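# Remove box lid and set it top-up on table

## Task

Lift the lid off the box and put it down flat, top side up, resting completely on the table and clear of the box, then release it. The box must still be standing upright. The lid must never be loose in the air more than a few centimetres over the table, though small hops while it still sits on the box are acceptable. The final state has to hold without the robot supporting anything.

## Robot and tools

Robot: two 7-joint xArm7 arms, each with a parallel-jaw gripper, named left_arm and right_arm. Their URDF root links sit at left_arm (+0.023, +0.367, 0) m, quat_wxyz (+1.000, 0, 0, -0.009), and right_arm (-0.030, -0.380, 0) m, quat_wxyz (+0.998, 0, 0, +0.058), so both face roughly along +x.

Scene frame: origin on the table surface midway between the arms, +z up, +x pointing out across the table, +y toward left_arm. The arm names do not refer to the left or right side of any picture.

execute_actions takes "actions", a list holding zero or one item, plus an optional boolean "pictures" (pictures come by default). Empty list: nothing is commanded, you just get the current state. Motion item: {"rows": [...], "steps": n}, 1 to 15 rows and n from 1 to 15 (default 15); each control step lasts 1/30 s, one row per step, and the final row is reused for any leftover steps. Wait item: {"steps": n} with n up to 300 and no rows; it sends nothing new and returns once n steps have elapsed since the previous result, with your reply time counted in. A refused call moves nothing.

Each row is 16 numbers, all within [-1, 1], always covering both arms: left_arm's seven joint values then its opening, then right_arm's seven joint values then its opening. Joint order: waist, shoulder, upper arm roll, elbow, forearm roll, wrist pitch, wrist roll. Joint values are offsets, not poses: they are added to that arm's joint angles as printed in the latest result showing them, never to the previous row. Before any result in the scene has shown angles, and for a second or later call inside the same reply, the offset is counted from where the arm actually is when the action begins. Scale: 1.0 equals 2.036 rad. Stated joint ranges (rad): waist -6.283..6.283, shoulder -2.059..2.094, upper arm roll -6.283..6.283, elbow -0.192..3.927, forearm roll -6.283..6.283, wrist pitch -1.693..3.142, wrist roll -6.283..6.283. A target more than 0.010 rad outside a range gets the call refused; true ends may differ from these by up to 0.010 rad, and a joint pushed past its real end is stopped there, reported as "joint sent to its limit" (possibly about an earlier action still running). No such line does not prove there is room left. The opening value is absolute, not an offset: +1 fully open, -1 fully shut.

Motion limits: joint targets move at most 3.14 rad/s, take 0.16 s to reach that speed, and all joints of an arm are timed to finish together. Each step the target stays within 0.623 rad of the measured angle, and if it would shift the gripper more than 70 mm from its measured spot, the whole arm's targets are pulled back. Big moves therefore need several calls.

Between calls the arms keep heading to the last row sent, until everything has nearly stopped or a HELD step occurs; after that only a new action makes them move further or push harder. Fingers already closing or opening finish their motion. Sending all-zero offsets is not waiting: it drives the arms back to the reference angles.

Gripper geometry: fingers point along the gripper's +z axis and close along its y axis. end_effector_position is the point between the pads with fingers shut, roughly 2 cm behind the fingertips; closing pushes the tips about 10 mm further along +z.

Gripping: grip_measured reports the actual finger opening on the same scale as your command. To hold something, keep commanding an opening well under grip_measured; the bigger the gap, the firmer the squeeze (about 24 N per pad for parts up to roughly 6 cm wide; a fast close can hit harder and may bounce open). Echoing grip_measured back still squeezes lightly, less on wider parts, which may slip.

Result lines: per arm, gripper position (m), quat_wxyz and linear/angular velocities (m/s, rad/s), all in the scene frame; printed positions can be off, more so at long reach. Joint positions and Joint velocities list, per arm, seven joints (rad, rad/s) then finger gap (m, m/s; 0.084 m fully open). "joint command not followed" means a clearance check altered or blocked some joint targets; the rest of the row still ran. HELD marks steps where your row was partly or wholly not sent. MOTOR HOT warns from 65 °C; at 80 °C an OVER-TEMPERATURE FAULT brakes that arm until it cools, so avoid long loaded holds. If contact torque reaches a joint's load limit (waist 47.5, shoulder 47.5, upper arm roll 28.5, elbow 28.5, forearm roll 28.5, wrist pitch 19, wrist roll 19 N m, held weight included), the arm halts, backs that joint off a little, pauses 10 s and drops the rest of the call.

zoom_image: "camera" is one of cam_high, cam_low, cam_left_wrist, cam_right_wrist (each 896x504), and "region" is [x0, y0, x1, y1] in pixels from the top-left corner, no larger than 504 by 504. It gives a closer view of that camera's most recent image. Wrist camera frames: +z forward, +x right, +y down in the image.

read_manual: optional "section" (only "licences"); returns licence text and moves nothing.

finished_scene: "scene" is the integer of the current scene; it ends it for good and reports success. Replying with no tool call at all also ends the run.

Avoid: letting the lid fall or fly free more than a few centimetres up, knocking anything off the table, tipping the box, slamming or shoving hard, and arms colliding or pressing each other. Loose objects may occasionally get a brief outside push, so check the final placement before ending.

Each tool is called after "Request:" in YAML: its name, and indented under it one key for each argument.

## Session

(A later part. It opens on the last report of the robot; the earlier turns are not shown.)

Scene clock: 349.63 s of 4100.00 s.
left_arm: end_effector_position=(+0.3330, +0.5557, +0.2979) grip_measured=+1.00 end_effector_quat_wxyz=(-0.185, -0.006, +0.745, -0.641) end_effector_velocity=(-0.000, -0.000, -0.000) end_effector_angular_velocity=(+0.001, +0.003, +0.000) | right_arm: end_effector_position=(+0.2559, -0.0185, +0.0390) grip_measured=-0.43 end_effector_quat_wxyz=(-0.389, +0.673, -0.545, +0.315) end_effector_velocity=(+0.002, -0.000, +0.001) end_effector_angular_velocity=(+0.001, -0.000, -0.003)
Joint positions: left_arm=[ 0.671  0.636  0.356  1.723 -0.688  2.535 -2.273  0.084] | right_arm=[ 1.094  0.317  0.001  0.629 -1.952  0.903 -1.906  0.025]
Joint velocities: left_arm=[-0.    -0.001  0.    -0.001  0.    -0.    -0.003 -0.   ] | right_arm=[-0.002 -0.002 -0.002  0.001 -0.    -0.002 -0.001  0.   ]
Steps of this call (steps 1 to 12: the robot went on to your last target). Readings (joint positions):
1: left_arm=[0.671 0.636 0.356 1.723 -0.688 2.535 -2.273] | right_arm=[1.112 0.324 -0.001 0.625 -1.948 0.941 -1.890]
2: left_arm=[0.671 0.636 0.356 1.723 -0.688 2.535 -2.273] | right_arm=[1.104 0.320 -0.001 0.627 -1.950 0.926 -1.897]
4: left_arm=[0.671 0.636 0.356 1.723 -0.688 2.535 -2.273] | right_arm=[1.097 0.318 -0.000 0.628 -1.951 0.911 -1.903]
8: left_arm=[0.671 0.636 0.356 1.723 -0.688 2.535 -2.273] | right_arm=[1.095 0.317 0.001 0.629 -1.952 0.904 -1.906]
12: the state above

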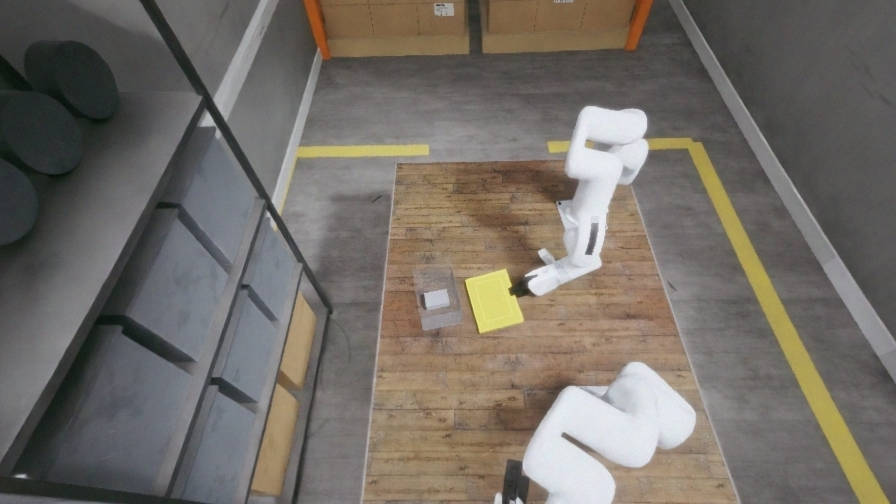

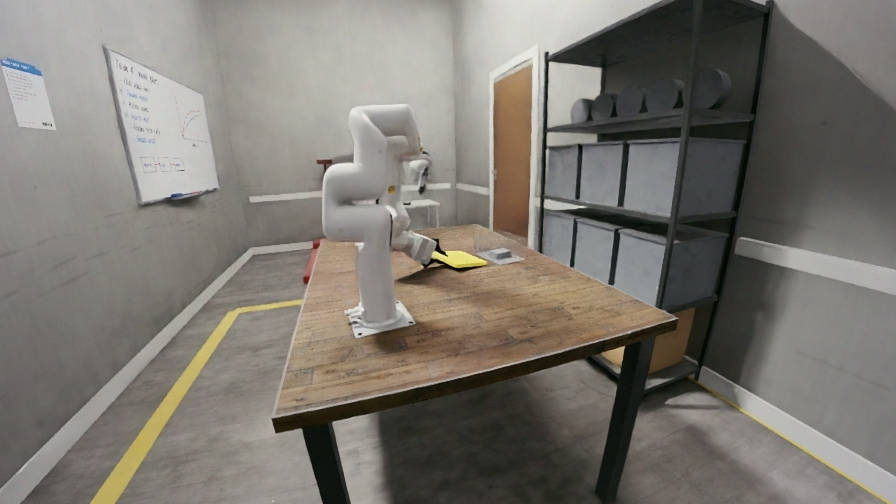

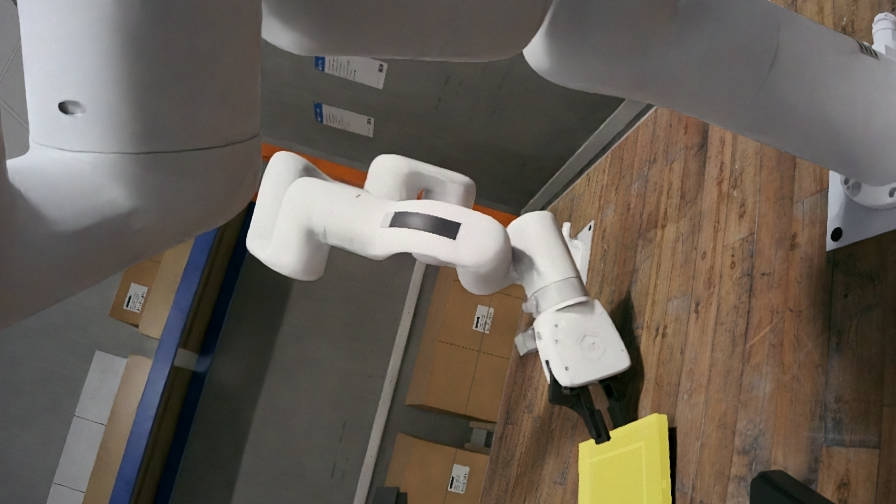

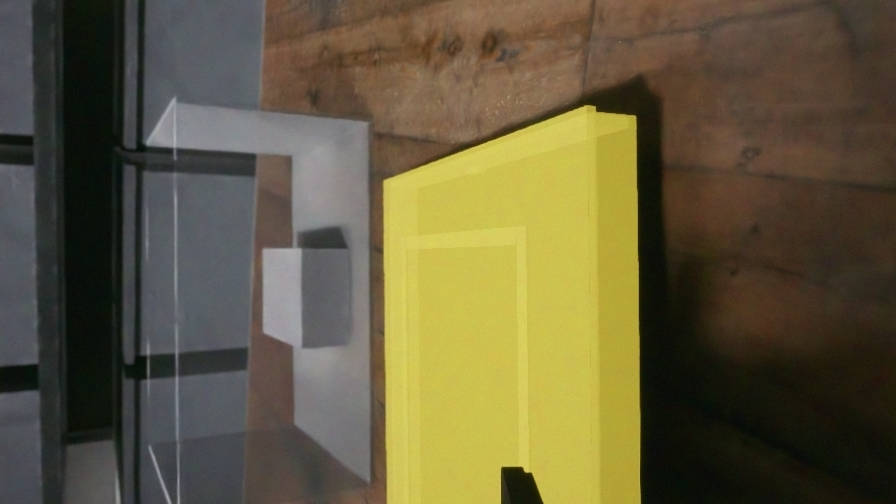

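Request:
execute_actions:
  actions:
    - {"rows": [[0,0,0,0,0,0,0,1, 0.002,-0.0007,0,-0.0013,0.0017,0.0007,0.0004,-0.41],[0,0,0,0,0,0,0,1, 0.0049,-0.0018,0,-0.0031,0.0041,0.0018,0.0009,-0.41],[0,0,0,0,0,0,0,1, 0.009,-0.0033,0,-0.0057,0.0076,0.0033,0.0017,-0.41],[0,0,0,0,0,0,0,1, 0.0139,-0.005,0,-0.0087,0.0117,0.0051,0.0026,-0.41],[0,0,0,0,0,0,0,1, 0.0192,-0.007,0,-0.0121,0.0162,0.007,0.0036,-0.41],[0,0,0,0,0,0,0,1, 0.0245,-0.0089,0,-0.0154,0.0206,0.0089,0.0046,-0.41],[0,0,0,0,0,0,0,1, 0.0294,-0.0107,0,-0.0185,0.0248,0.0107,0.0055,-0.41],[0,0,0,0,0,0,0,1, 0.0339,-0.0123,0,-0.0213,0.0286,0.0124,0.0063,-0.41],[0,0,0,0,0,0,0,1, 0.0375,-0.0136,0,-0.0236,0.0316,0.0137,0.007,-0.41],[0,0,0,0,0,0,0,1, 0.04,-0.0145,0,-0.0252,0.0337,0.0146,0.0074,-0.41],[0,0,0,0,0,0,0,1, 0.0408,-0.0148,0,-0.0257,0.0344,0.0149,0.0076,-0.41]], "steps": 15}
  pictures: false

Request:
execute_actions:
  actions:
    - {"steps": 8}

Request:
zoom_image:
  camera: "cam_low"
  region: [390, 220, 530, 300]

Scene clock: 365.33 s of 4100.00 s.
left_arm: end_effector_position=(+0.3330, +0.5557, +0.2979) grip_measured=+1.00 end_effector_quat_wxyz=(-0.185, -0.006, +0.745, -0.641) end_effector_velocity=(-0.000, +0.000, -0.000) end_effector_angular_velocity=(+0.001, +0.003, +0.001) | right_arm: end_effector_position=(+0.2269, -0.0250, +0.0387) grip_measured=-0.43 end_effector_quat_wxyz=(-0.389, +0.674, -0.544, +0.314) end_effector_velocity=(-0.003, -0.008, +0.002) end_effector_angular_velocity=(+0.003, -0.010, -0.024)
Joint positions: left_arm=[ 0.671  0.636  0.356  1.723 -0.688  2.535 -2.273  0.084] | right_arm=[ 1.175  0.288  0.002  0.578 -1.884  0.932 -1.892  0.025]
Joint velocities: left_arm=[ 0.001  0.    -0.    -0.     0.001  0.    -0.002 -0.   ] | right_arm=[ 0.031 -0.013 -0.014 -0.02   0.034  0.019  0.008  0.   ]
Steps of this call (steps 1 to 30: the robot went on to your last target; steps 31 to 90: nothing new was sent; then 12.20 s passed at rest; steps 91 to 105: all 15 steps of this action). Readings (joint positions):
91: left_arm=[0.671 0.636 0.356 1.723 -0.688 2.535 -2.273] | right_arm=[1.094 0.317 0.001 0.629 -1.952 0.903 -1.907]
92: left_arm=[0.671 0.636 0.356 1.723 -0.688 2.535 -2.273] | right_arm=[1.095 0.316 0.000 0.628 -1.951 0.903 -1.906]
94: left_arm=[0.671 0.636 0.356 1.723 -0.688 2.535 -2.273] | right_arm=[1.101 0.314 -0.000 0.625 -1.946 0.906 -1.905]
98: left_arm=[0.671 0.636 0.356 1.723 -0.688 2.535 -2.273] | right_arm=[1.132 0.303 0.001 0.605 -1.920 0.917 -1.899]
105: the state above

Scene clock: 365.60 s of 4100.00 s.
left_arm: end_effector_position=(+0.3330, +0.5557, +0.2979) grip_measured=+1.00 end_effector_quat_wxyz=(-0.185, -0.006, +0.745, -0.641) end_effector_velocity=(-0.000, -0.000, +0.000) end_effector_angular_velocity=(-0.001, +0.000, +0.000) | right_arm: end_effector_position=(+0.2269, -0.0255, +0.0389) grip_measured=-0.43 end_effector_quat_wxyz=(-0.389, +0.673, -0.545, +0.315) end_effector_velocity=(-0.001, -0.000, -0.000) end_effector_angular_velocity=(-0.001, +0.001, +0.002)
Joint positions: left_arm=[ 0.671  0.636  0.356  1.723 -0.688  2.535 -2.273  0.084] | right_arm=[ 1.177  0.287  0.001  0.577 -1.882  0.933 -1.891  0.025]
Joint velocities: left_arm=[ 0.001 -0.    -0.    -0.001 -0.     0.001 -0.    -0.   ] | right_arm=[ 0.002 -0.001  0.002 -0.002  0.001 -0.     0.    -0.   ]
Steps of this call (steps 1 to 8: the robot went on to your last target). Readings (joint positions):
1: left_arm=[0.671 0.636 0.356 1.723 -0.688 2.535 -2.273] | right_arm=[1.176 0.287 0.001 0.577 -1.883 0.933 -1.891]
2: left_arm=[0.671 0.636 0.356 1.723 -0.688 2.535 -2.273] | right_arm=[1.176 0.287 0.001 0.577 -1.883 0.933 -1.891]
4: left_arm=[0.671 0.636 0.356 1.723 -0.688 2.535 -2.273] | right_arm=[1.177 0.287 0.001 0.577 -1.882 0.933 -1.891]
8: the state above

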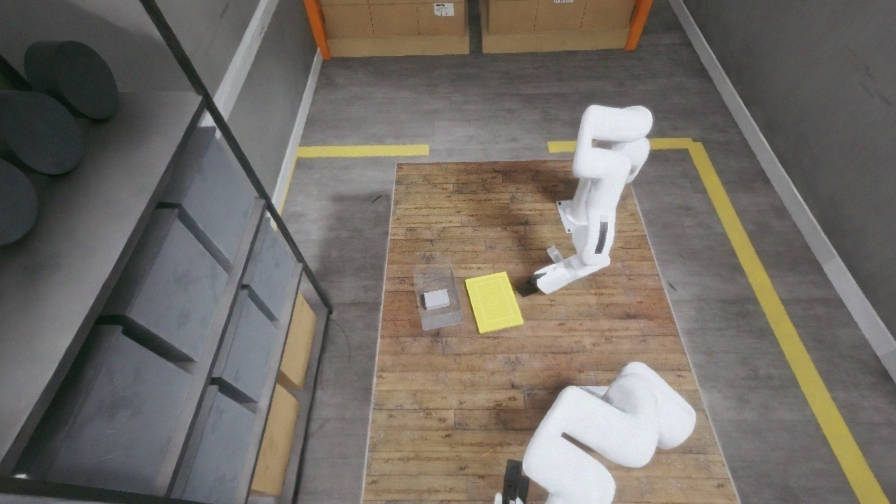

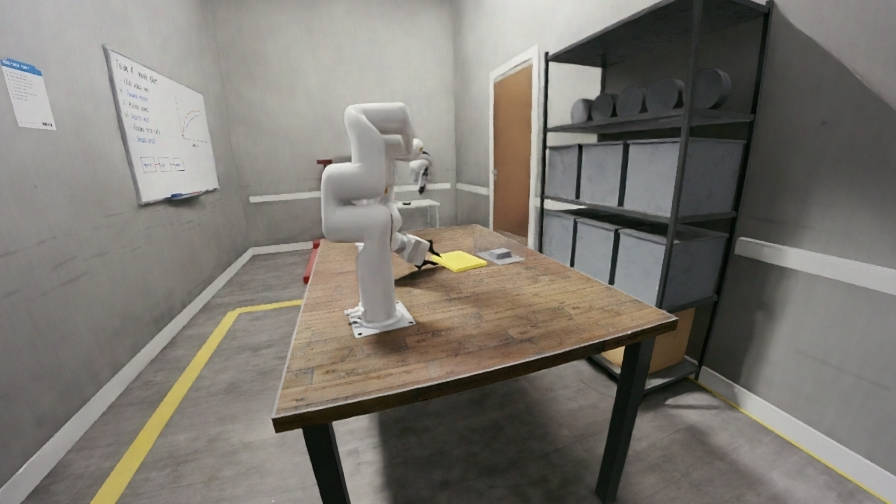

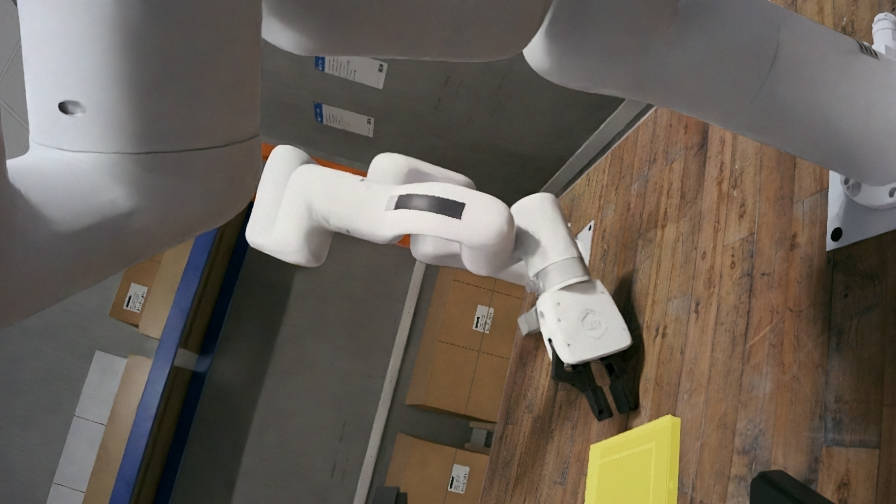

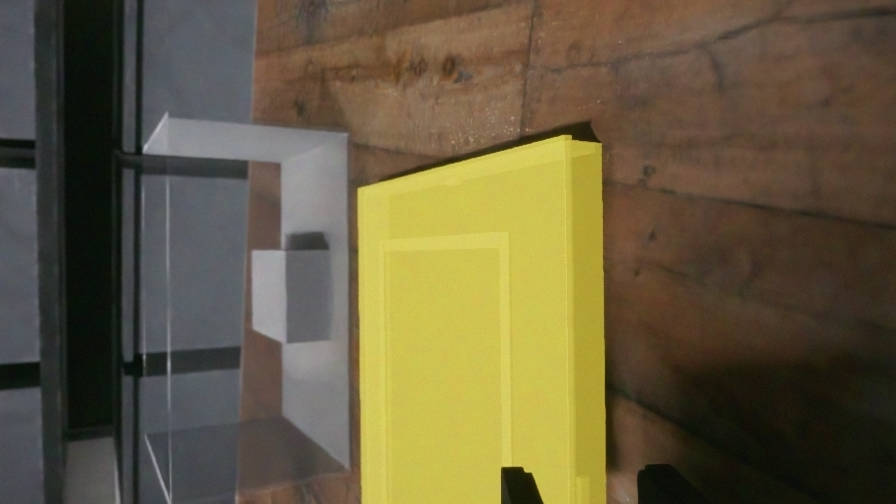

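Region (390, 220, 530, 300) of cam_low's 896x504 image, scaled by 3.600, with more detail than that image has; it fills the top 288 rows of this view, and the rest is white.

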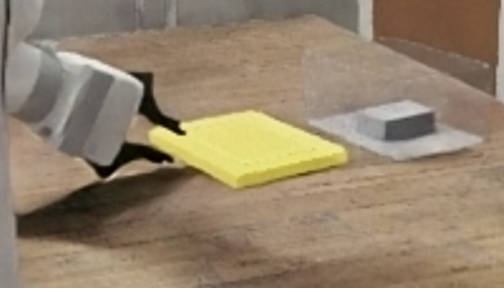

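The lid is lying flat on the table, clear of both the box and the gripper.

Request:
finished_scene:
  scene: 2

The scene is finished: the task was done.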